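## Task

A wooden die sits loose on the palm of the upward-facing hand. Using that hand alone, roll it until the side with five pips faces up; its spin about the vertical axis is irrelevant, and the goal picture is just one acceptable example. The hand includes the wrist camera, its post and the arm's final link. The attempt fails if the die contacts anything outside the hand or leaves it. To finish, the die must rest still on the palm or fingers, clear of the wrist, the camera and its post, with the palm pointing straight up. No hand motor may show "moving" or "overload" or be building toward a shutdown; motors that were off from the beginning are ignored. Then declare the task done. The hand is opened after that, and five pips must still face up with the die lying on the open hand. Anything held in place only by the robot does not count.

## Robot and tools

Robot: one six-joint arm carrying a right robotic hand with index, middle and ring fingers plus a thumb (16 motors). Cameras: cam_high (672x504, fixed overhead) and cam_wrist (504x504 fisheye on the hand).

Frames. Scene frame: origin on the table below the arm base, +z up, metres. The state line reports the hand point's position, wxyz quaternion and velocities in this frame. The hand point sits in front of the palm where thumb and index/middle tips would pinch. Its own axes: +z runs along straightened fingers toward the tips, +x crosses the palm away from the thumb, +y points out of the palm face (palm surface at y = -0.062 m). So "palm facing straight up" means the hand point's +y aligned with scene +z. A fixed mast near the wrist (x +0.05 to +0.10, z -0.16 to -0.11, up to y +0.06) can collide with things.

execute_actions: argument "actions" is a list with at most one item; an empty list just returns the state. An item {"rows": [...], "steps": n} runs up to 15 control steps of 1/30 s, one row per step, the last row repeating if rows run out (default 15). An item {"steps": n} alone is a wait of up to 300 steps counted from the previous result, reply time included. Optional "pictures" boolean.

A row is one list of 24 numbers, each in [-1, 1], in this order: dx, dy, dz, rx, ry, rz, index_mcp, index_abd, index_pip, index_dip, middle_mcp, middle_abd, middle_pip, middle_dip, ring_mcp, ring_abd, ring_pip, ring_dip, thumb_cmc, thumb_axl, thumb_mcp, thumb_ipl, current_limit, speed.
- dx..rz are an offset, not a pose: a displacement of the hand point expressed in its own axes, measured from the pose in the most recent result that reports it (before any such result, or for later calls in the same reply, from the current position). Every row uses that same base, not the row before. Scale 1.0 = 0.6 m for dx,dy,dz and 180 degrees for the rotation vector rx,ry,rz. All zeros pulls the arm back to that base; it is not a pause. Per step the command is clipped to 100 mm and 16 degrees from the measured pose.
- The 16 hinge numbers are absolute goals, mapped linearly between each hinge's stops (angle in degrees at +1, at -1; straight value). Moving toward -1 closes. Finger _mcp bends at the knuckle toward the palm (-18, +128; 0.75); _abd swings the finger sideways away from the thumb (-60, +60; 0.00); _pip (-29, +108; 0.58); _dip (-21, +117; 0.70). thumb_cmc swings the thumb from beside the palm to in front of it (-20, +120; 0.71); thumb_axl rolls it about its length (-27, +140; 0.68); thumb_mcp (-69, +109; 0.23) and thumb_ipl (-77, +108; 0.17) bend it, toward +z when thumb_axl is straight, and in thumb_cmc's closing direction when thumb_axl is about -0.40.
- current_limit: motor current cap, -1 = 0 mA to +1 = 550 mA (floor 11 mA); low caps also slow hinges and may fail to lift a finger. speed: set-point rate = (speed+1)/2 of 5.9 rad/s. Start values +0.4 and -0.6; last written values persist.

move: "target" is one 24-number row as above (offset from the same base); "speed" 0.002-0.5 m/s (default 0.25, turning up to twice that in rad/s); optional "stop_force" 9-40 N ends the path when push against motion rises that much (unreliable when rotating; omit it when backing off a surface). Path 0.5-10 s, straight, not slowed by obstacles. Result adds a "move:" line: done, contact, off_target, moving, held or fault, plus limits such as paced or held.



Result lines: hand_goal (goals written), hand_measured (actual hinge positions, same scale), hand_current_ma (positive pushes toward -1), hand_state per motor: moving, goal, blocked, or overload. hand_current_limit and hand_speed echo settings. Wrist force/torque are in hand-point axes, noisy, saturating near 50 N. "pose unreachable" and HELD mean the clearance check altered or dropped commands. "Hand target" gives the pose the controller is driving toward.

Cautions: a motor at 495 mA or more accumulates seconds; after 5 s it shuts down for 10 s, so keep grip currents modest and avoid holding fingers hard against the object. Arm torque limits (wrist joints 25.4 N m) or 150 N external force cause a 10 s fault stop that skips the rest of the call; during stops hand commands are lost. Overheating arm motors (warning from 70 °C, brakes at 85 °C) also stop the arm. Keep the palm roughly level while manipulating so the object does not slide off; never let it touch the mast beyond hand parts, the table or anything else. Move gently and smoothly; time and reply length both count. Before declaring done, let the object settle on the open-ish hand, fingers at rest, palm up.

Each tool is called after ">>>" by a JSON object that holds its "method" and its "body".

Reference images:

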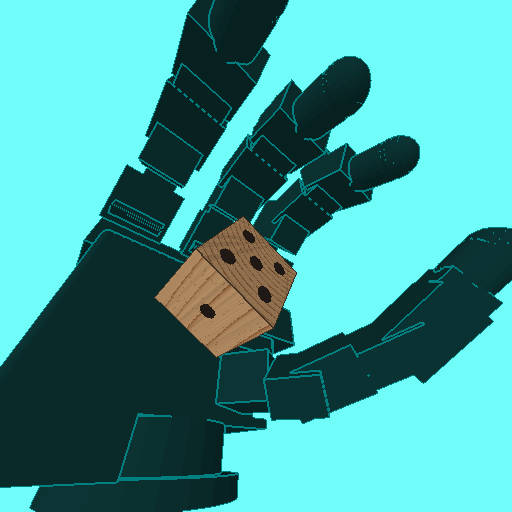

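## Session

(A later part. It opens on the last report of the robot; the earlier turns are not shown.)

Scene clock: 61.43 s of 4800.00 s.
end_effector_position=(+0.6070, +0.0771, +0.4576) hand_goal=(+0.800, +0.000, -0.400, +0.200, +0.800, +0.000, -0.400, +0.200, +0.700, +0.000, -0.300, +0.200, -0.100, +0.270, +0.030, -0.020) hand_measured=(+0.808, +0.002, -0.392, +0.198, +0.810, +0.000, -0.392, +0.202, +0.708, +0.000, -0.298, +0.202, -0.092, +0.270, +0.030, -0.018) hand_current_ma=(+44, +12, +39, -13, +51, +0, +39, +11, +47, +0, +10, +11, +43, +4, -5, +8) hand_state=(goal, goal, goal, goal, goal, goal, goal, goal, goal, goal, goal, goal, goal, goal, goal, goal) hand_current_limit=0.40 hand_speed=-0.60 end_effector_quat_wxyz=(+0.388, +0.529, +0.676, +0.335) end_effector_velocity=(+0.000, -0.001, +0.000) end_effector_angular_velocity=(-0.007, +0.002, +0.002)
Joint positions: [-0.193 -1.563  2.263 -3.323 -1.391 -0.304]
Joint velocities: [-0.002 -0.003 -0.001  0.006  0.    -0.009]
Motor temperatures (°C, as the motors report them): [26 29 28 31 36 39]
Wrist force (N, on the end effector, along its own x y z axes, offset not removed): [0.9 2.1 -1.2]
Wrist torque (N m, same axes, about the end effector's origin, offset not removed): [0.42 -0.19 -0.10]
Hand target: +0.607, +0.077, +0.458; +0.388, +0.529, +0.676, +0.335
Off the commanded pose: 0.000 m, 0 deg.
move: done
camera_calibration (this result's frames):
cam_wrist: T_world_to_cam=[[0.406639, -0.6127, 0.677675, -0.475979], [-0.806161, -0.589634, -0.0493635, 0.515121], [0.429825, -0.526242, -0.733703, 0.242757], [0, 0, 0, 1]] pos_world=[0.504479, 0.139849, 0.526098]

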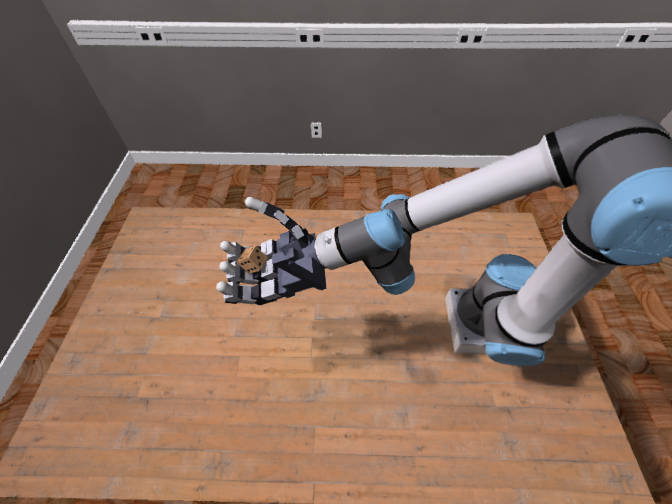

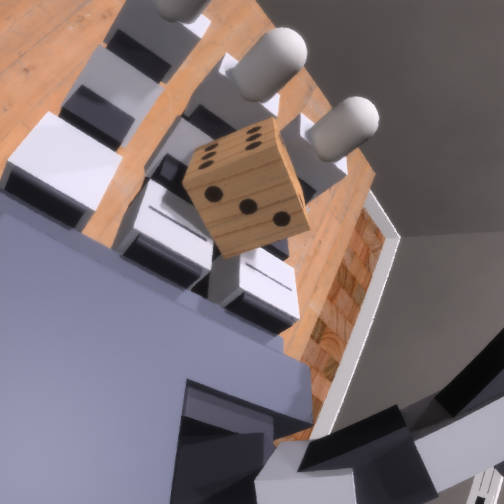

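>>> {"method": "move", "body": {"target": [0,0,0,0,0,-0.03,0.45,-0.2,-0.2,0.2,0.8,0,-0.4,0.2,0.45,0,-0.2,0.2,-0.1,0.27,0.03,-0.02,0.4,-0.7], "speed": 0.1}}

>>> {"method": "move", "body": {"target": [0,0,0,0,0,0.08,0.45,-0.1,-0.2,0.2,0.75,0,-0.75,-0.3,0.45,0,-0.2,0.2,-0.1,0.27,0.03,-0.02,0.4,-0.7], "speed": 0.1}}

>>> {"method": "move", "body": {"target": [0,0,0,-0.15,0,0,-0.3,0,0.3,0.4,-0.3,0,-0.75,-0.3,-0.3,0,0.3,0.4,-0.1,0.27,0.03,-0.02,0.4,-0.7], "speed": 0.15}}

>>> {"method": "move", "body": {"target": [0,0,0,0,0,0,-0.5,0,0.3,0.4,-0.5,0,0.3,0.4,-0.5,0,0.3,0.4,-0.1,0.27,0.03,-0.02,0.4,-0.7]}}

>>> {"method": "move", "body": {"target": [0,0,0,0,0,0,0.82,0,-0.4,0.2,0.82,0,-0.4,0.2,0.82,0,-0.4,0.2,-0.1,0.27,0.03,-0.02,0.4,-0.6]}}

Scene clock: 71.00 s of 4800.00 s.
end_effector_position=(+0.6070, +0.0771, +0.4576) hand_goal=(+0.450, -0.200, -0.200, +0.200, +0.800, +0.000, -0.400, +0.200, +0.450, +0.000, -0.200, +0.200, -0.100, +0.270, +0.030, -0.020) hand_measured=(+0.472, -0.198, -0.200, +0.198, +0.810, +0.000, -0.392, +0.202, +0.474, +0.000, -0.200, +0.202, -0.094, +0.270, +0.028, -0.018) hand_current_ma=(+126, +10, -1, -13, +52, +0, +39, +11, +130, +0, -2, +11, +35, +4, -7, +7) hand_state=(blocked, goal, goal, goal, goal, goal, goal, goal, blocked, goal, goal, goal, goal, goal, goal, goal) hand_current_limit=0.40 hand_speed=-0.70 end_effector_quat_wxyz=(+0.404, +0.497, +0.700, +0.316) end_effector_velocity=(-0.000, +0.000, -0.000) end_effector_angular_velocity=(-0.006, -0.000, +0.005)
Joint positions: [-0.216 -1.567  2.267 -3.321 -1.371 -0.409]
Joint velocities: [-0.001 -0.     0.     0.     0.002 -0.008]
Motor temperatures (°C, as the motors report them): [26 29 28 31 36 39]
Wrist force (N, on the end effector, along its own x y z axes, offset not removed): [-1.0 -0.8 -2.7]
Wrist torque (N m, same axes, about the end effector's origin, offset not removed): [0.26 0.20 -0.29]
Hand target: +0.607, +0.077, +0.458; +0.404, +0.497, +0.700, +0.316
Off the commanded pose: 0.000 m, 0 deg.
move: done
camera_calibration (this result's frames):
cam_wrist: T_world_to_cam=[[0.429389, -0.53633, 0.726619, -0.518073], [-0.779062, -0.626943, -0.00237741, 0.48005], [0.456824, -0.56506, -0.687036, 0.208017], [0, 0, 0, 1]] pos_world=[0.501417, 0.140649, 0.520499]

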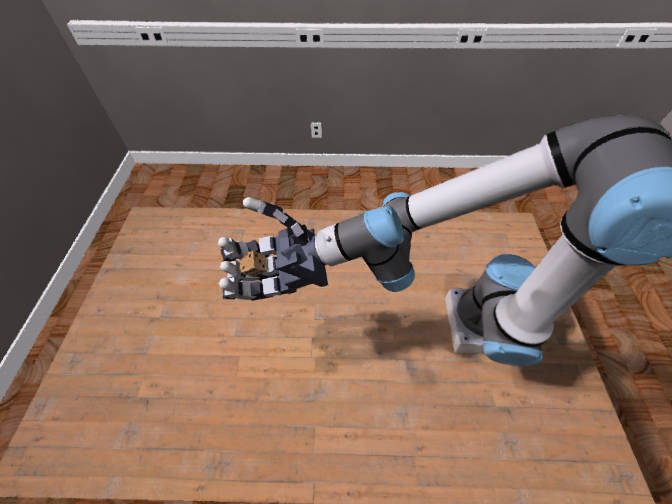

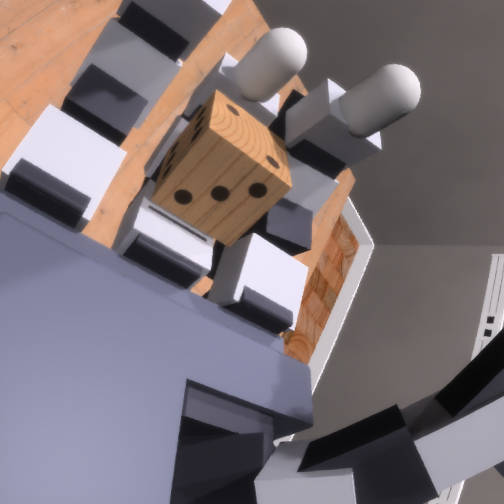

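Scene clock: 72.60 s of 4800.00 s.
end_effector_position=(+0.6069, +0.0770, +0.4575) hand_goal=(+0.450, -0.100, -0.200, +0.200, +0.750, +0.000, -0.750, -0.300, +0.450, +0.000, -0.200, +0.200, -0.100, +0.270, +0.030, -0.020) hand_measured=(+0.472, -0.102, -0.200, +0.198, +0.772, +0.000, -0.616, -0.048, +0.474, +0.000, -0.200, +0.202, -0.094, +0.270, +0.028, -0.018) hand_current_ma=(+126, -15, -1, -13, +126, +0, +385, +385, +130, +0, -2, +11, +34, +4, -8, +7) hand_state=(blocked, goal, goal, goal, blocked, goal, blocked, blocked, blocked, goal, goal, goal, goal, goal, goal, goal) hand_current_limit=0.40 hand_speed=-0.70 end_effector_quat_wxyz=(+0.361, +0.581, +0.632, +0.364) end_effector_velocity=(-0.000, +0.001, -0.001) end_effector_angular_velocity=(+0.008, +0.002, -0.003)
Joint positions: [-0.155 -1.558  2.253 -3.321 -1.425 -0.128]
Joint velocities: [ 0.004  0.    -0.     0.001 -0.002  0.01 ]
Motor temperatures (°C, as the motors report them): [26 29 28 31 36 39]
Wrist force (N, on the end effector, along its own x y z axes, offset not removed): [-2.2 1.7 -0.6]
Wrist torque (N m, same axes, about the end effector's origin, offset not removed): [0.43 0.15 -0.36]
Hand target: +0.607, +0.077, +0.458; +0.361, +0.581, +0.632, +0.364
Off the commanded pose: 0.000 m, 0 deg.
move: done
camera_calibration (this result's frames):
cam_wrist: T_world_to_cam=[[0.360716, -0.728484, 0.582405, -0.395578], [-0.847981, -0.516164, -0.120426, 0.567349], [0.388345, -0.450429, -0.803929, 0.294207], [0, 0, 0, 1]] pos_world=[0.509539, 0.137192, 0.535231]

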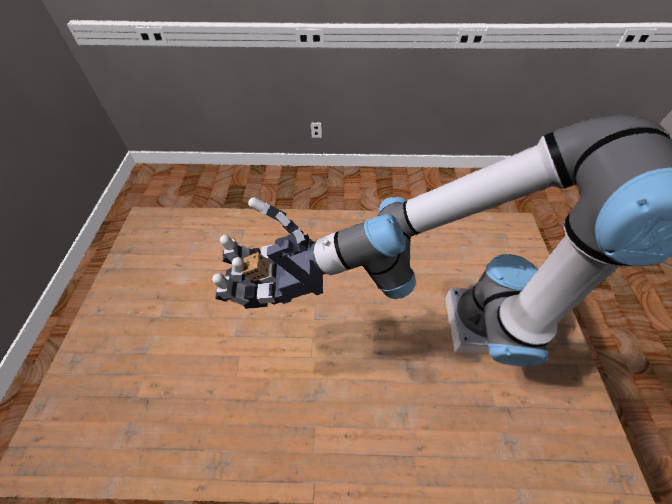

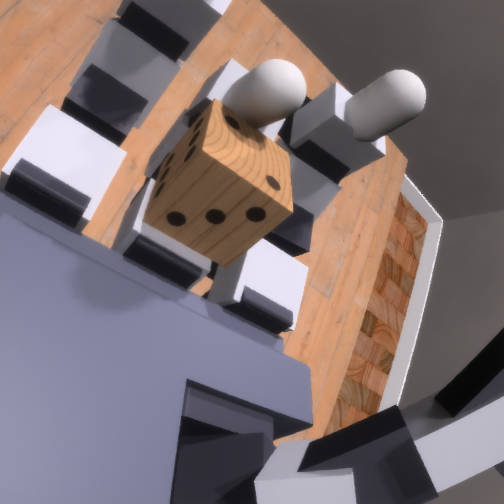

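Scene clock: 74.77 s of 4800.00 s.
end_effector_position=(+0.6072, +0.0770, +0.4577) hand_goal=(-0.300, +0.000, +0.300, +0.400, -0.300, +0.000, -0.750, -0.300, -0.300, +0.000, +0.300, +0.400, -0.100, +0.270, +0.030, -0.020) hand_measured=(-0.292, -0.004, +0.298, +0.398, -0.218, +0.000, -0.524, -0.048, -0.290, +0.000, +0.298, +0.398, -0.094, +0.270, +0.028, -0.018) hand_current_ma=(+49, -16, -5, -13, +385, +0, +385, +385, +50, +0, -5, -13, +34, +4, -8, +7) hand_state=(goal, goal, goal, goal, blocked, goal, blocked, blocked, goal, goal, goal, goal, goal, goal, goal, goal) hand_current_limit=0.40 hand_speed=-0.70 end_effector_quat_wxyz=(+0.486, +0.480, +0.530, +0.502) end_effector_velocity=(+0.000, -0.000, +0.000) end_effector_angular_velocity=(-0.000, -0.001, -0.000)
Joint positions: [-0.163 -1.16   2.221 -4.163 -1.374 -0.048]
Joint velocities: [-0.     0.001 -0.002 -0.001  0.     0.   ]
Motor temperatures (°C, as the motors report them): [26 29 28 31 36 39]
Wrist force (N, on the end effector, along its own x y z axes, offset not removed): [-0.1 -1.2 -3.5]
Wrist torque (N m, same axes, about the end effector's origin, offset not removed): [-0.01 -0.02 -0.30]
Hand target: +0.607, +0.077, +0.458; +0.486, +0.480, +0.530, +0.502
Off the commanded pose: 0.000 m, 0 deg.
move: done
camera_calibration (this result's frames):
cam_wrist: T_world_to_cam=[[0.074687, -0.744358, 0.663591, -0.258052], [-0.689754, -0.519148, -0.504703, 0.647603], [0.720182, -0.42002, -0.552197, -0.0248015], [0, 0, 0, 1]] pos_world=[0.483821, 0.133702, 0.484392]

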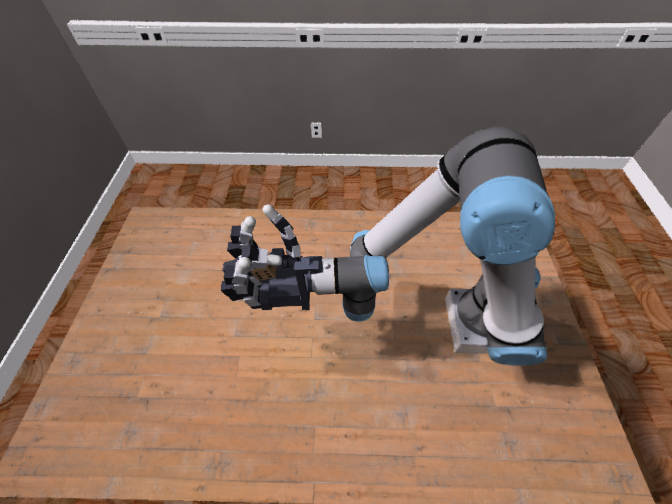

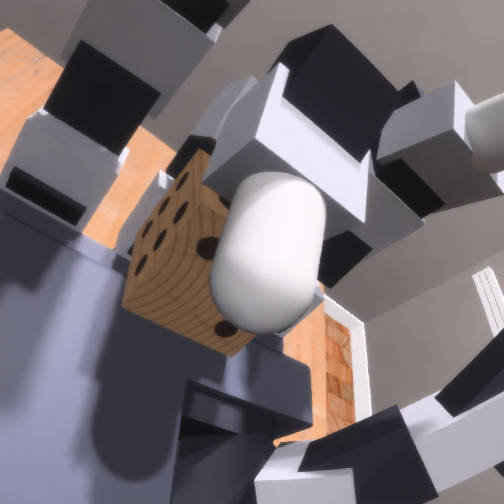

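Scene clock: 76.27 s of 4800.00 s.
end_effector_position=(+0.6072, +0.0770, +0.4577) hand_goal=(-0.500, +0.000, +0.300, +0.400, -0.500, +0.000, +0.300, +0.400, -0.500, +0.000, +0.300, +0.400, -0.100, +0.270, +0.030, -0.020) hand_measured=(-0.498, -0.004, +0.298, +0.398, -0.498, +0.000, +0.296, +0.396, -0.498, +0.000, +0.298, +0.398, -0.094, +0.270, +0.028, -0.018) hand_current_ma=(+14, -16, -5, -13, +10, +0, -24, -18, +14, +0, -5, -13, +34, +4, -8, +7) hand_state=(goal, goal, goal, goal, goal, goal, goal, goal, goal, goal, goal, goal, goal, goal, goal, goal) hand_current_limit=0.40 hand_speed=-0.70 end_effector_quat_wxyz=(+0.486, +0.480, +0.530, +0.502) end_effector_velocity=(+0.000, -0.000, -0.000) end_effector_angular_velocity=(-0.000, +0.001, -0.001)
Joint positions: [-0.163 -1.16   2.221 -4.163 -1.374 -0.048]
Joint velocities: [-0.    -0.     0.     0.001 -0.    -0.   ]
Motor temperatures (°C, as the motors report them): [26 29 28 31 36 39]
Wrist force (N, on the end effector, along its own x y z axes, offset not removed): [1.1 0.8 -2.1]
Wrist torque (N m, same axes, about the end effector's origin, offset not removed): [0.11 -0.22 -0.03]
Hand target: +0.607, +0.077, +0.458; +0.486, +0.480, +0.530, +0.502
Off the commanded pose: 0.000 m, 0 deg.
move: done
camera_calibration (this result's frames):
cam_wrist: T_world_to_cam=[[0.0746985, -0.744363, 0.663584, -0.258048], [-0.689758, -0.519147, -0.504698, 0.647604], [0.720176, -0.420013, -0.55221, -0.0248041], [0, 0, 0, 1]] pos_world=[0.483829, 0.133702, 0.484384]

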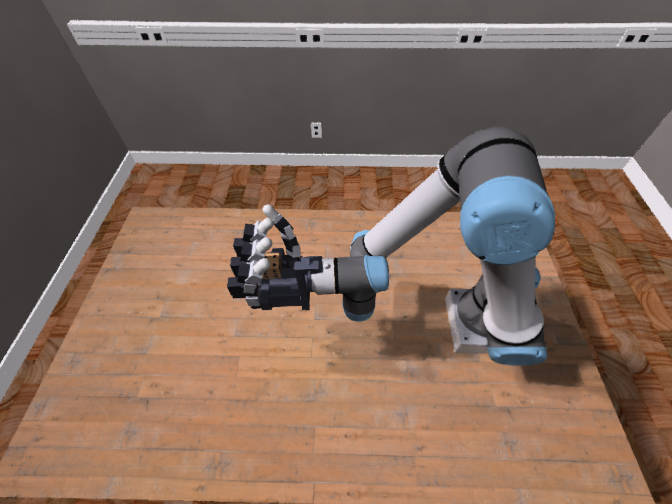

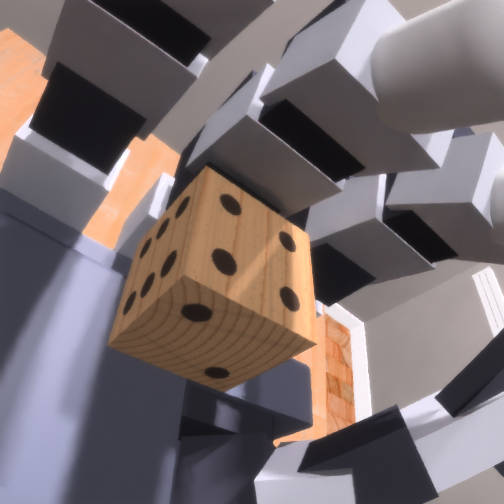

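Scene clock: 77.97 s of 4800.00 s.
end_effector_position=(+0.6072, +0.0770, +0.4577) hand_goal=(+0.820, +0.000, -0.400, +0.200, +0.820, +0.000, -0.400, +0.200, +0.820, +0.000, -0.400, +0.200, -0.100, +0.270, +0.030, -0.020) hand_measured=(+0.828, -0.002, -0.398, +0.202, +0.828, +0.000, -0.398, +0.202, +0.828, +0.000, -0.398, +0.202, -0.094, +0.270, +0.028, -0.018) hand_current_ma=(+42, -15, +10, +11, +42, +0, +10, +11, +43, +0, +10, +11, +34, +4, -8, +7) hand_state=(goal, goal, goal, goal, goal, goal, goal, goal, goal, goal, goal, goal, goal, goal, goal, goal) hand_current_limit=0.40 hand_speed=-0.60 end_effector_quat_wxyz=(+0.486, +0.480, +0.530, +0.502) end_effector_velocity=(+0.000, -0.000, +0.001) end_effector_angular_velocity=(+0.001, -0.003, -0.000)
Joint positions: [-0.163 -1.16   2.221 -4.163 -1.374 -0.048]
Joint velocities: [ 0.     0.    -0.002 -0.001 -0.     0.001]
Motor temperatures (°C, as the motors report them): [26 29 28 31 36 39]
Wrist force (N, on the end effector, along its own x y z axes, offset not removed): [-2.2 0.6 -1.5]
Wrist torque (N m, same axes, about the end effector's origin, offset not removed): [0.22 0.37 -0.30]
Hand target: +0.607, +0.077, +0.458; +0.486, +0.480, +0.530, +0.502
Off the commanded pose: 0.000 m, 0 deg.
move: done
camera_calibration (this result's frames):
cam_wrist: T_world_to_cam=[[0.0747043, -0.744363, 0.663583, -0.25805], [-0.689762, -0.519147, -0.504693, 0.647604], [0.720172, -0.420012, -0.552216, -0.0248007], [0, 0, 0, 1]] pos_world=[0.483831, 0.133702, 0.484383]

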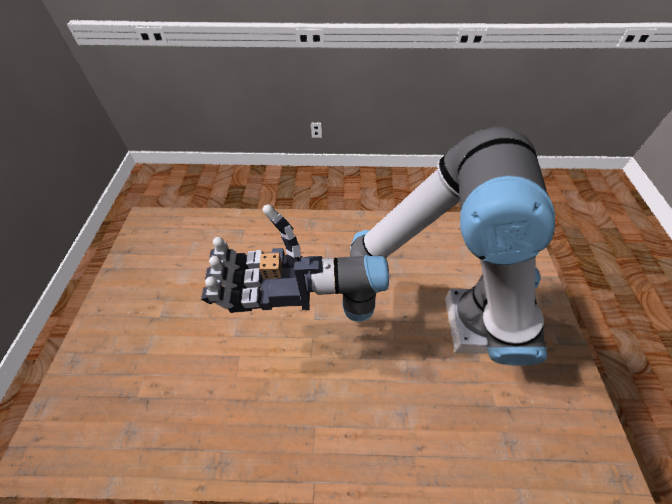

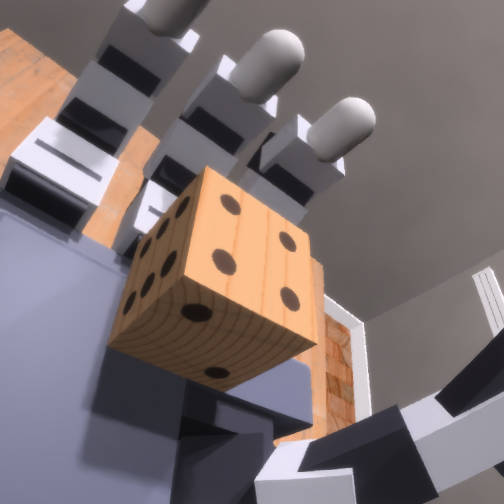

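>>> {"method": "move", "body": {"target": [0,0,0,0.09,0,0,0.82,0,-0.4,0.2,0.82,0,-0.4,0.2,0.82,0,-0.4,0.2,-0.1,0.27,0.03,-0.02,0.4,-0.6], "speed": 0.05}}

Scene clock: 84.43 s of 4800.00 s.
end_effector_position=(+0.6070, +0.0770, +0.4576) hand_goal=(+0.820, +0.000, -0.400, +0.200, +0.820, +0.000, -0.400, +0.200, +0.820, +0.000, -0.400, +0.200, -0.100, +0.270, +0.030, -0.020) hand_measured=(+0.828, -0.002, -0.398, +0.202, +0.828, +0.000, -0.398, +0.202, +0.828, +0.000, -0.398, +0.202, -0.094, +0.270, +0.028, -0.018) hand_current_ma=(+45, -15, +10, +11, +47, +0, +10, +11, +46, +0, +10, +11, +34, +4, -8, +7) hand_state=(goal, goal, goal, goal, goal, goal, goal, goal, goal, goal, goal, goal, goal, goal, goal, goal) hand_current_limit=0.40 hand_speed=-0.60 end_effector_quat_wxyz=(+0.414, +0.544, +0.595, +0.422) end_effector_velocity=(-0.000, +0.001, -0.000) end_effector_angular_velocity=(-0.001, +0.011, +0.001)
Joint positions: [-0.162 -1.411  2.28  -3.686 -1.396 -0.1  ]
Joint velocities: [ 0.001 -0.009  0.001  0.02  -0.001 -0.002]
Motor temperatures (°C, as the motors report them): [26 29 28 31 36 39]
Wrist force (N, on the end effector, along its own x y z axes, offset not removed): [0.2 1.7 -1.8]
Wrist torque (N m, same axes, about the end effector's origin, offset not removed): [0.37 -0.08 -0.22]
Hand target: +0.607, +0.077, +0.458; +0.414, +0.544, +0.595, +0.422
Off the commanded pose: 0.000 m, 0 deg.
move: done
camera_calibration (this result's frames):
cam_wrist: T_world_to_cam=[[0.250661, -0.733991, 0.63121, -0.350713], [-0.806348, -0.519108, -0.283424, 0.616947], [0.535697, -0.437932, -0.721972, 0.166274], [0, 0, 0, 1]] pos_world=[0.496312, 0.135659, 0.516277]

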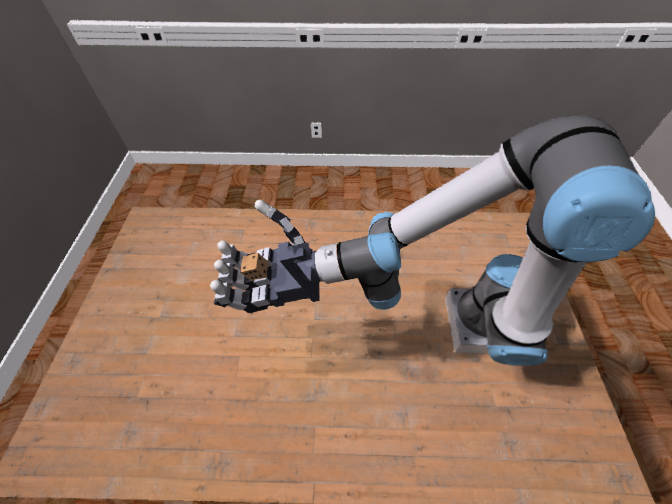

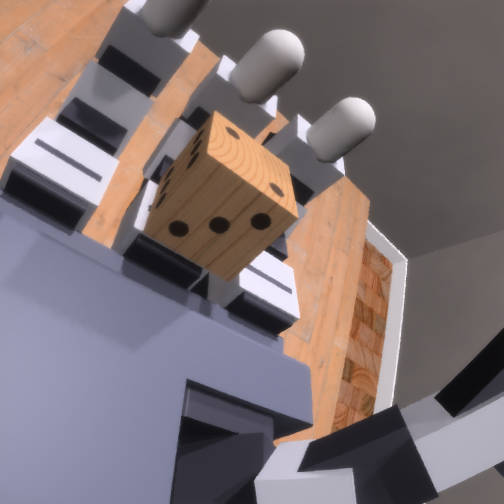

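>>> {"method": "move", "body": {"target": [0,0,0,0,0,0,0.7,0,-0.2,0.2,0.75,0,-0.75,-0.3,0.7,0,-0.2,0.2,-0.1,0.27,0.03,-0.02,0.4,-0.6]}}

>>> {"method": "move", "body": {"target": [0,0,0,-0.09,0,0,-0.3,0,0.3,0.4,-0.3,0,-0.75,-0.3,-0.3,0,0.3,0.4,-0.1,0.27,0.03,-0.02,0.4,-0.6], "speed": 0.15}}

>>> {"method": "move", "body": {"target": [0,0,0,0,0,0,-0.5,0,0.3,0.4,-0.5,0,0.3,0.4,-0.5,0,0.3,0.4,-0.1,0.27,0.03,-0.02,0.4,-0.6]}}

>>> {"method": "move", "body": {"target": [0,0,0,0,0,0,0.6,0,-0.3,0.2,0.3,0,-0.3,0,0.6,0,-0.3,0.2,-0.1,0.27,0.03,-0.02,0.4,-0.6]}}

>>> {"method": "move", "body": {"target": [0,0,0,0,0,0,0.6,0,-0.3,0.2,0.2,0,-0.6,-0.4,0.6,0,-0.3,0.2,-0.1,0.27,0.03,-0.02,0.4,-0.7]}}

Scene clock: 108.23 s of 4800.00 s.
end_effector_position=(+0.6070, +0.0770, +0.4576) hand_goal=(+0.700, +0.000, -0.200, +0.200, +0.750, +0.000, -0.750, -0.300, +0.700, +0.000, -0.200, +0.200, -0.100, +0.270, +0.030, -0.020) hand_measured=(+0.724, -0.002, -0.200, +0.202, +0.772, +0.000, -0.680, -0.088, +0.724, +0.000, -0.200, +0.202, -0.094, +0.270, +0.028, -0.018) hand_current_ma=(+131, -15, -1, +11, +123, +0, +367, +385, +133, +0, -1, +11, +34, +4, -8, +7) hand_state=(blocked, goal, goal, goal, blocked, goal, blocked, blocked, blocked, goal, goal, goal, goal, goal, goal, goal) hand_current_limit=0.40 hand_speed=-0.60 end_effector_quat_wxyz=(+0.414, +0.544, +0.595, +0.422) end_effector_velocity=(+0.000, +0.000, -0.000) end_effector_angular_velocity=(-0.000, +0.000, -0.000)
Joint positions: [-0.162 -1.411  2.28  -3.686 -1.397 -0.1  ]
Joint velocities: [ 0.     0.001 -0.001 -0.    -0.001 -0.   ]
Motor temperatures (°C, as the motors report them): [26 29 28 31 36 39]
Wrist force (N, on the end effector, along its own x y z axes, offset not removed): [0.6 2.5 -1.6]
Wrist torque (N m, same axes, about the end effector's origin, offset not removed): [0.66 -0.02 -0.04]
Hand target: +0.607, +0.077, +0.458; +0.414, +0.544, +0.595, +0.422
Off the commanded pose: 0.000 m, 0 deg.
move: done
camera_calibration (this result's frames):
cam_wrist: T_world_to_cam=[[0.250554, -0.733966, 0.631282, -0.350727], [-0.806362, -0.519069, -0.283457, 0.616974], [0.535727, -0.438021, -0.721897, 0.16627], [0, 0, 0, 1]] pos_world=[0.496305, 0.13566, 0.516322]

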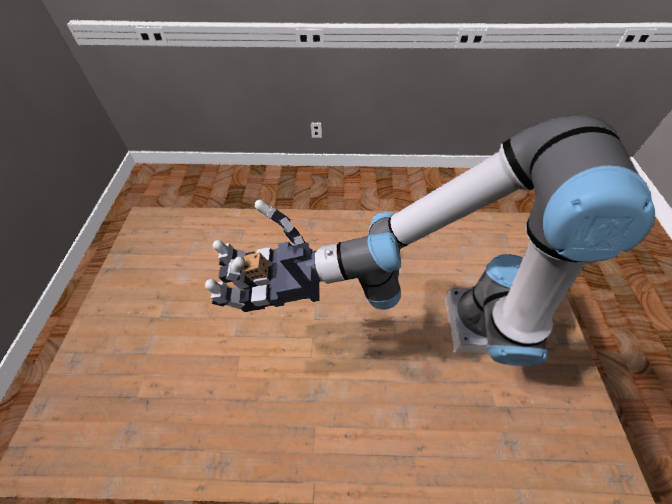

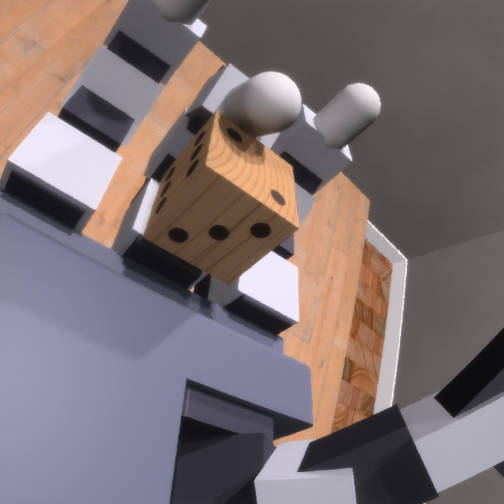

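Scene clock: 109.77 s of 4800.00 s.
end_effector_position=(+0.6072, +0.0770, +0.4577) hand_goal=(-0.300, +0.000, +0.300, +0.400, -0.300, +0.000, -0.750, -0.300, -0.300, +0.000, +0.300, +0.400, -0.100, +0.270, +0.030, -0.020) hand_measured=(-0.292, -0.002, +0.300, +0.398, +0.130, +0.000, -0.680, -0.098, -0.292, +0.000, +0.300, +0.398, -0.094, +0.270, +0.028, -0.018) hand_current_ma=(+46, -15, -2, -12, +385, +0, +367, +385, +46, +0, -2, -12, +34, +4, -8, +7) hand_state=(goal, goal, goal, goal, blocked, goal, blocked, blocked, goal, goal, goal, goal, goal, goal, goal, goal) hand_current_limit=0.40 hand_speed=-0.60 end_effector_quat_wxyz=(+0.487, +0.480, +0.530, +0.502) end_effector_velocity=(+0.000, -0.001, -0.000) end_effector_angular_velocity=(-0.001, +0.000, -0.001)
Joint positions: [-0.163 -1.159  2.221 -4.165 -1.374 -0.048]
Joint velocities: [-0.001  0.001  0.    -0.001  0.    -0.001]
Motor temperatures (°C, as the motors report them): [26 29 28 31 36 39]
Wrist force (N, on the end effector, along its own x y z axes, offset not removed): [-1.0 -0.4 -3.4]
Wrist torque (N m, same axes, about the end effector's origin, offset not removed): [0.16 0.06 -0.34]
Hand target: +0.607, +0.077, +0.458; +0.487, +0.480, +0.530, +0.502
Off the commanded pose: 0.000 m, 0 deg.
move: done
camera_calibration (this result's frames):
cam_wrist: T_world_to_cam=[[0.0741287, -0.744357, 0.663655, -0.257752], [-0.689351, -0.519136, -0.505265, 0.6476], [0.720625, -0.420037, -0.551606, -0.0253184], [0, 0, 0, 1]] pos_world=[0.483776, 0.133698, 0.484303]

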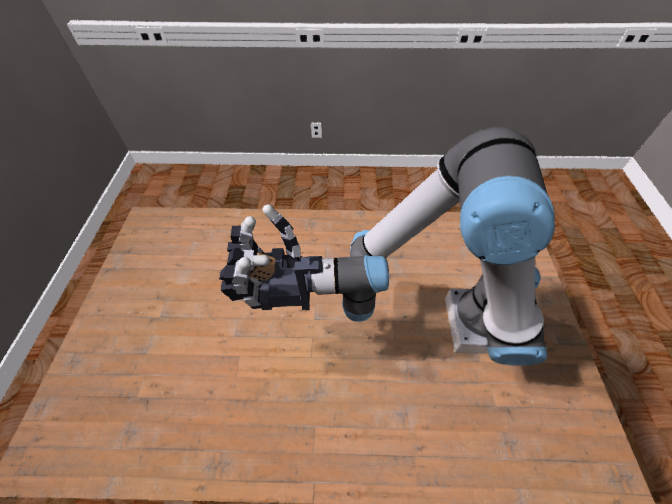

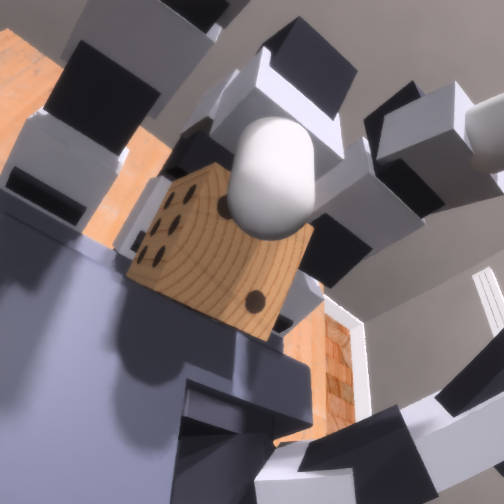

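Scene clock: 111.10 s of 4800.00 s.
end_effector_position=(+0.6072, +0.0770, +0.4577) hand_goal=(-0.500, +0.000, +0.300, +0.400, -0.500, +0.000, +0.300, +0.400, -0.500, +0.000, +0.300, +0.400, -0.100, +0.270, +0.030, -0.020) hand_measured=(-0.498, -0.002, +0.300, +0.398, -0.022, +0.000, +0.298, +0.398, -0.498, +0.000, +0.300, +0.398, -0.094, +0.270, +0.028, -0.018) hand_current_ma=(+14, -15, -2, -12, +385, +0, -9, -15, +14, +0, -2, -12, +34, +4, -8, +7) hand_state=(goal, goal, goal, goal, blocked, goal, goal, goal, goal, goal, goal, goal, goal, goal, goal, goal) hand_current_limit=0.40 hand_speed=-0.60 end_effector_quat_wxyz=(+0.487, +0.480, +0.530, +0.502) end_effector_velocity=(+0.000, +0.001, +0.000) end_effector_angular_velocity=(+0.000, -0.001, +0.001)
Joint positions: [-0.163 -1.159  2.221 -4.165 -1.374 -0.048]
Joint velocities: [ 0.001 -0.    -0.001 -0.     0.     0.   ]
Motor temperatures (°C, as the motors report them): [26 29 28 31 36 39]
Wrist force (N, on the end effector, along its own x y z axes, offset not removed): [-0.6 1.4 -3.3]
Wrist torque (N m, same axes, about the end effector's origin, offset not removed): [0.37 0.02 -0.14]
Hand target: +0.607, +0.077, +0.458; +0.487, +0.480, +0.530, +0.502
Off the commanded pose: 0.000 m, 0 deg.
move: done
camera_calibration (this result's frames):
cam_wrist: T_world_to_cam=[[0.0741443, -0.744364, 0.663646, -0.257748], [-0.689358, -0.519134, -0.505258, 0.647602], [0.720617, -0.420027, -0.551624, -0.0253221], [0, 0, 0, 1]] pos_world=[0.483787, 0.133698, 0.484291]

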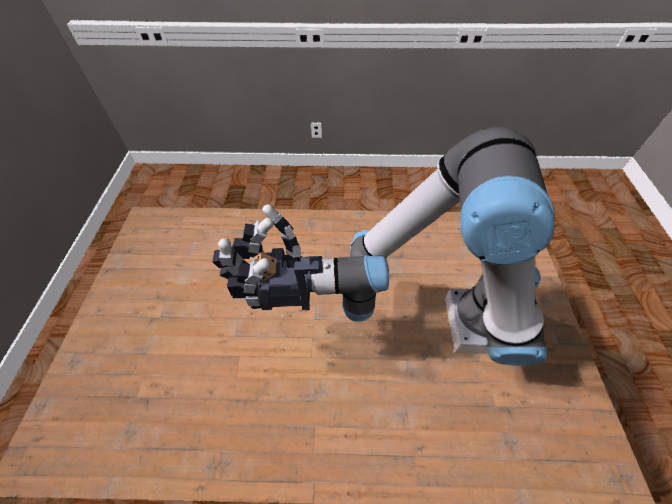

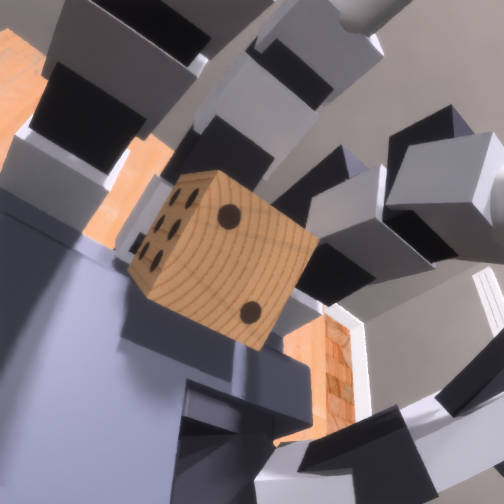

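Scene clock: 112.57 s of 4800.00 s.
end_effector_position=(+0.6072, +0.0770, +0.4577) hand_goal=(+0.600, +0.000, -0.300, +0.200, +0.300, +0.000, -0.300, +0.000, +0.600, +0.000, -0.300, +0.200, -0.100, +0.270, +0.030, -0.020) hand_measured=(+0.608, -0.002, -0.298, +0.202, +0.306, +0.000, -0.298, +0.002, +0.608, +0.000, -0.298, +0.202, -0.094, +0.270, +0.028, -0.018) hand_current_ma=(+41, -15, +10, +11, +32, +0, +13, +11, +42, +0, +10, +11, +34, +4, -8, +7) hand_state=(goal, goal, goal, goal, goal, goal, goal, goal, goal, goal, goal, goal, goal, goal, goal, goal) hand_current_limit=0.40 hand_speed=-0.60 end_effector_quat_wxyz=(+0.487, +0.480, +0.530, +0.502) end_effector_velocity=(-0.000, +0.001, -0.000) end_effector_angular_velocity=(-0.001, +0.000, +0.001)
Joint positions: [-0.163 -1.159  2.221 -4.165 -1.374 -0.048]
Joint velocities: [ 0.001 -0.     0.001 -0.001 -0.    -0.001]
Motor temperatures (°C, as the motors report them): [26 29 28 31 36 39]
Wrist force (N, on the end effector, along its own x y z axes, offset not removed): [0.1 0.7 -2.8]
Wrist torque (N m, same axes, about the end effector's origin, offset not removed): [0.32 -0.14 -0.24]
Hand target: +0.607, +0.077, +0.458; +0.487, +0.480, +0.530, +0.502
Off the commanded pose: 0.000 m, 0 deg.
move: done
camera_calibration (this result's frames):
cam_wrist: T_world_to_cam=[[0.0741463, -0.744364, 0.663645, -0.257749], [-0.689359, -0.519134, -0.505256, 0.647602], [0.720615, -0.420027, -0.551626, -0.0253208], [0, 0, 0, 1]] pos_world=[0.483788, 0.133698, 0.484291]

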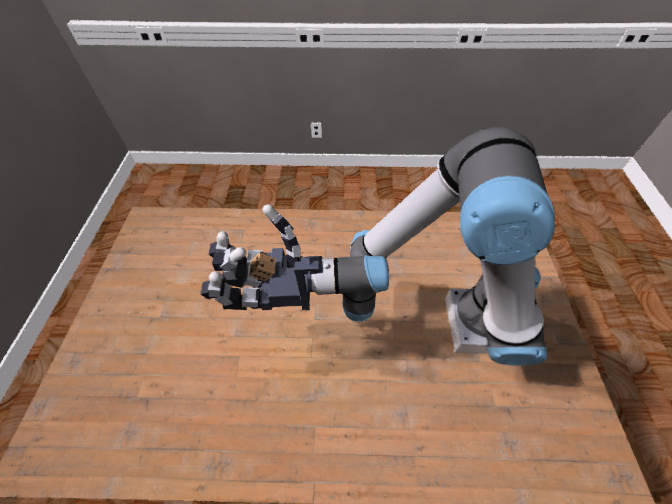

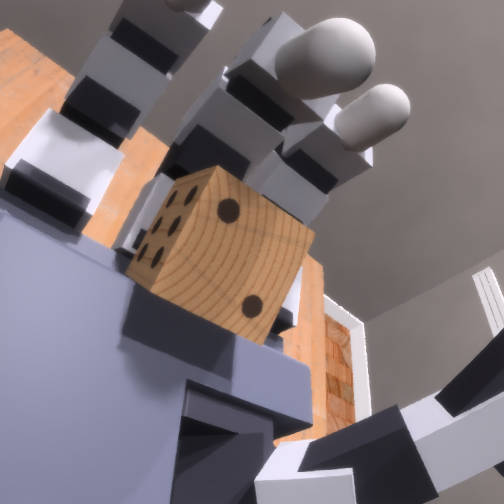

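Scene clock: 113.40 s of 4800.00 s.
end_effector_position=(+0.6072, +0.0770, +0.4577) hand_goal=(+0.600, +0.000, -0.300, +0.200, +0.200, +0.000, -0.600, -0.400, +0.600, +0.000, -0.300, +0.200, -0.100, +0.270, +0.030, -0.020) hand_measured=(+0.608, -0.002, -0.298, +0.202, +0.216, +0.000, -0.556, -0.296, +0.608, +0.000, -0.298, +0.202, -0.094, +0.270, +0.028, -0.018) hand_current_ma=(+41, -15, +10, +11, +84, +0, +235, +384, +42, +0, +10, +11, +34, +4, -8, +7) hand_state=(goal, goal, goal, goal, goal, goal, blocked, blocked, goal, goal, goal, goal, goal, goal, goal, goal) hand_current_limit=0.40 hand_speed=-0.70 end_effector_quat_wxyz=(+0.487, +0.480, +0.530, +0.502) end_effector_velocity=(+0.000, +0.001, -0.000) end_effector_angular_velocity=(-0.001, +0.001, +0.001)
Joint positions: [-0.163 -1.159  2.221 -4.165 -1.374 -0.048]
Joint velocities: [ 0.001  0.     0.     0.001 -0.    -0.001]
Motor temperatures (°C, as the motors report them): [26 29 28 31 36 39]
Wrist force (N, on the end effector, along its own x y z axes, offset not removed): [-0.8 -0.5 -4.6]
Wrist torque (N m, same axes, about the end effector's origin, offset not removed): [0.24 0.15 -0.27]
Hand target: +0.607, +0.077, +0.458; +0.487, +0.480, +0.530, +0.502
Off the commanded pose: 0.000 m, 0 deg.
move: done
camera_calibration (this result's frames):
cam_wrist: T_world_to_cam=[[0.0741464, -0.744364, 0.663645, -0.257749], [-0.689359, -0.519134, -0.505256, 0.647602], [0.720615, -0.420027, -0.551626, -0.0253207], [0, 0, 0, 1]] pos_world=[0.483788, 0.133698, 0.484291]

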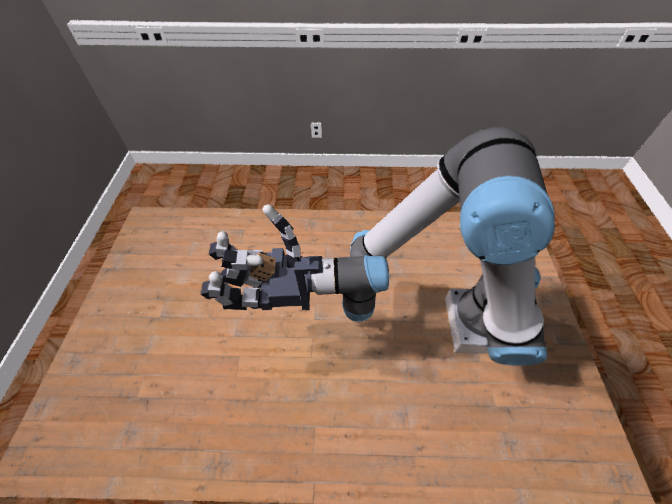

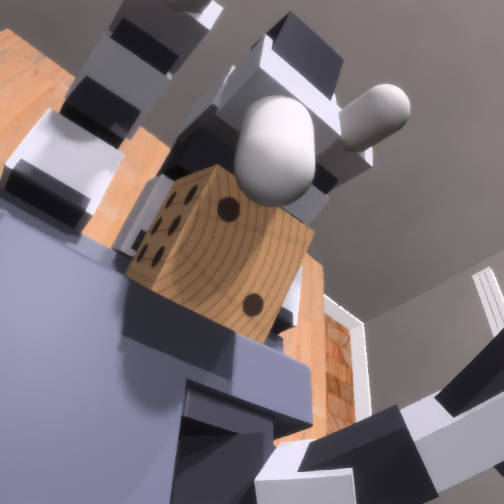

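>>> {"method": "move", "body": {"target": [0,0,0,0.13,0,0,0.55,0,0.5,-0.3,0.75,0,0.55,-0.4,0.55,0,0.5,-0.3,-0.1,0.27,0.03,-0.02,0.4,-0.6], "speed": 0.07}}

Scene clock: 121.47 s of 4800.00 s.
end_effector_position=(+0.6069, +0.0770, +0.4576) hand_goal=(+0.550, +0.000, +0.500, -0.300, +0.750, +0.000, +0.550, -0.400, +0.550, +0.000, +0.500, -0.300, -0.100, +0.270, +0.030, -0.020) hand_measured=(+0.572, -0.002, +0.500, -0.298, +0.760, +0.000, +0.550, -0.398, +0.572, +0.000, +0.500, -0.298, -0.094, +0.270, +0.028, -0.018) hand_current_ma=(+121, -15, +1, +14, +51, +0, +1, +11, +123, +0, +1, +14, +34, +4, -8, +7) hand_state=(blocked, goal, goal, goal, goal, goal, goal, goal, blocked, goal, goal, goal, goal, goal, goal, goal) hand_current_limit=0.40 hand_speed=-0.60 end_effector_quat_wxyz=(+0.379, +0.569, +0.620, +0.384) end_effector_velocity=(+0.000, -0.001, +0.000) end_effector_angular_velocity=(-0.000, +0.010, -0.001)
Joint positions: [-0.158 -1.512  2.268 -3.447 -1.414 -0.12 ]
Joint velocities: [-0.001 -0.007 -0.003  0.02  -0.001 -0.001]
Motor temperatures (°C, as the motors report them): [26 29 28 31 36 39]
Wrist force (N, on the end effector, along its own x y z axes, offset not removed): [0.7 0.2 -1.9]
Wrist torque (N m, same axes, about the end effector's origin, offset not removed): [0.11 -0.18 -0.04]
Hand target: +0.607, +0.077, +0.458; +0.379, +0.569, +0.621, +0.384
Off the commanded pose: 0.000 m, 0 deg.
move: done
camera_calibration (this result's frames):
cam_wrist: T_world_to_cam=[[0.324267, -0.730181, 0.601404, -0.382027], [-0.837285, -0.51741, -0.176751, 0.586723], [0.440232, -0.446232, -0.779149, 0.251062], [0, 0, 0, 1]] pos_world=[0.504608, 0.136659, 0.529071]

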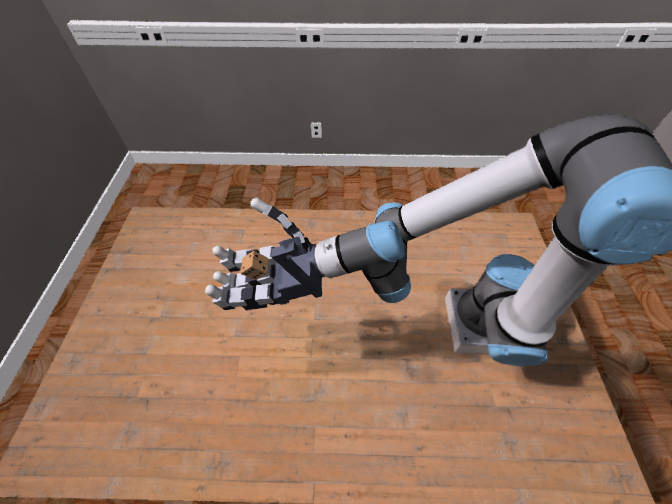

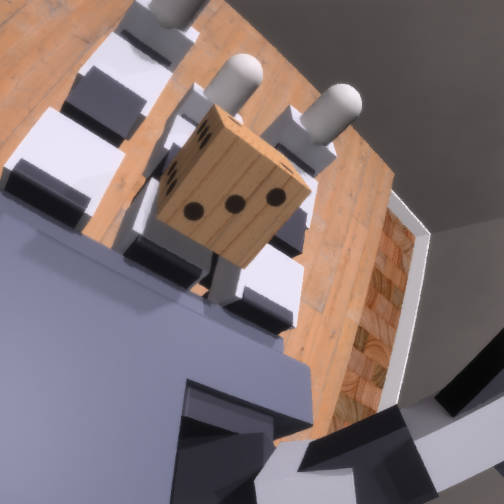

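>>> {"method": "move", "body": {"target": [0,0,0,0.08,0,-0.03,0.5,-0.15,0.5,-0.3,0.75,0,0.5,-0.6,0.5,0.1,0.5,-0.3,-0.1,0.27,0.03,-0.02,0.4,-0.6], "speed": 0.05}}

Scene clock: 127.80 s of 4800.00 s.
end_effector_position=(+0.6068, +0.0771, +0.4575) hand_goal=(+0.500, -0.150, +0.500, -0.300, +0.750, +0.000, +0.500, -0.600, +0.500, +0.100, +0.500, -0.300, -0.100, +0.270, +0.030, -0.020) hand_measured=(+0.524, -0.148, +0.500, -0.298, +0.762, +0.000, +0.508, -0.596, +0.524, +0.096, +0.500, -0.298, -0.094, +0.270, +0.028, -0.018) hand_current_ma=(+130, +13, +5, +14, +68, +0, +40, +17, +132, -18, +2, +14, +34, +4, -9, +7) hand_state=(blocked, goal, goal, goal, goal, goal, goal, goal, blocked, goal, goal, goal, goal, goal, goal, goal) hand_current_limit=0.40 hand_speed=-0.60 end_effector_quat_wxyz=(+0.323, +0.582, +0.689, +0.286) end_effector_velocity=(+0.000, -0.000, +0.000) end_effector_angular_velocity=(-0.003, +0.009, +0.000)
Joint positions: [-0.159 -1.66   2.184 -2.967 -1.459 -0.248]
Joint velocities: [ 0.    -0.004 -0.005  0.018 -0.003 -0.003]
Motor temperatures (°C, as the motors report them): [26 29 28 31 36 39]
Wrist force (N, on the end effector, along its own x y z axes, offset not removed): [1.1 -1.5 -0.8]
Wrist torque (N m, same axes, about the end effector's origin, offset not removed): [-0.12 -0.26 -0.19]
Hand target: +0.607, +0.077, +0.458; +0.323, +0.582, +0.690, +0.285
Off the commanded pose: 0.000 m, 0 deg.
move: done
camera_calibration (this result's frames):
cam_wrist: T_world_to_cam=[[0.490425, -0.657721, 0.57174, -0.474788], [-0.832419, -0.547759, 0.083895, 0.466752], [0.257996, -0.517071, -0.816134, 0.384059], [0, 0, 0, 1]] pos_world=[0.522296, 0.141975, 0.545741]

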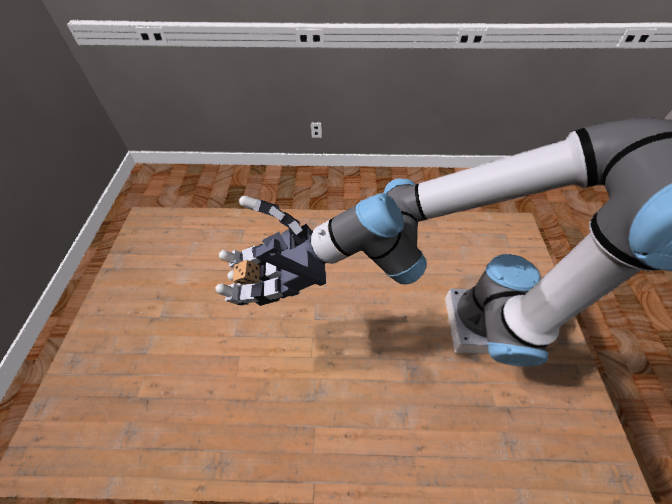

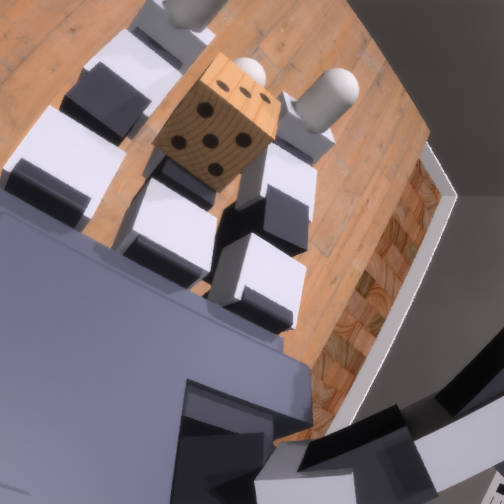

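>>> {"method": "move", "body": {"target": [0,0,0,0,0,0,0.5,-0.1,0.5,-0.3,0.75,0,-0.65,0.5,0.5,0.05,0.5,-0.3,-0.1,0.27,0.03,-0.02,0.4,-0.8]}}

Scene clock: 134.90 s of 4800.00 s.
end_effector_position=(+0.6068, +0.0771, +0.4575) hand_goal=(+0.500, -0.100, +0.500, -0.300, +0.750, +0.000, -0.650, +0.500, +0.500, +0.050, +0.500, -0.300, -0.100, +0.270, +0.030, -0.020) hand_measured=(+0.524, -0.104, +0.500, -0.298, +0.762, +0.000, -0.642, +0.498, +0.524, +0.052, +0.500, -0.298, -0.094, +0.270, +0.028, -0.018) hand_current_ma=(+128, -17, +5, +14, +69, +0, +41, -11, +130, +12, +2, +14, +34, +4, -9, +7) hand_state=(blocked, goal, goal, goal, goal, goal, goal, goal, blocked, goal, goal, goal, goal, goal, goal, goal) hand_current_limit=0.40 hand_speed=-0.80 end_effector_quat_wxyz=(+0.323, +0.582, +0.689, +0.286) end_effector_velocity=(+0.000, -0.000, +0.001) end_effector_angular_velocity=(-0.000, -0.001, -0.000)
Joint positions: [-0.159 -1.66   2.184 -2.967 -1.459 -0.248]
Joint velocities: [-0.001  0.    -0.001 -0.     0.    -0.   ]
Motor temperatures (°C, as the motors report them): [26 29 28 31 36 39]
Wrist force (N, on the end effector, along its own x y z axes, offset not removed): [-2.2 -0.8 -2.4]
Wrist torque (N m, same axes, about the end effector's origin, offset not removed): [0.24 0.12 -0.49]
Hand target: +0.607, +0.077, +0.458; +0.323, +0.582, +0.689, +0.286
Off the commanded pose: 0.000 m, 0 deg.
move: done
camera_calibration (this result's frames):
cam_wrist: T_world_to_cam=[[0.490448, -0.657706, 0.571737, -0.474787], [-0.832401, -0.547786, 0.0838975, 0.466751], [0.25801, -0.517062, -0.816136, 0.384058], [0, 0, 0, 1]] pos_world=[0.522292, 0.141992, 0.545738]

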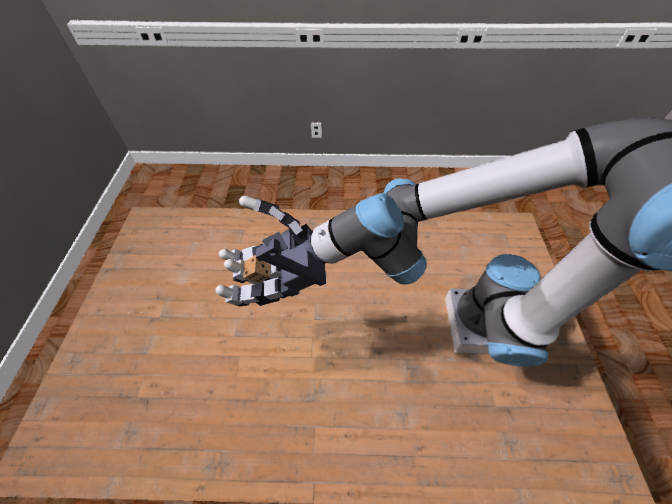

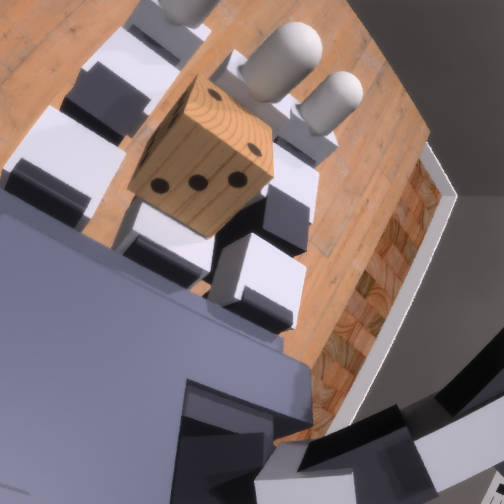

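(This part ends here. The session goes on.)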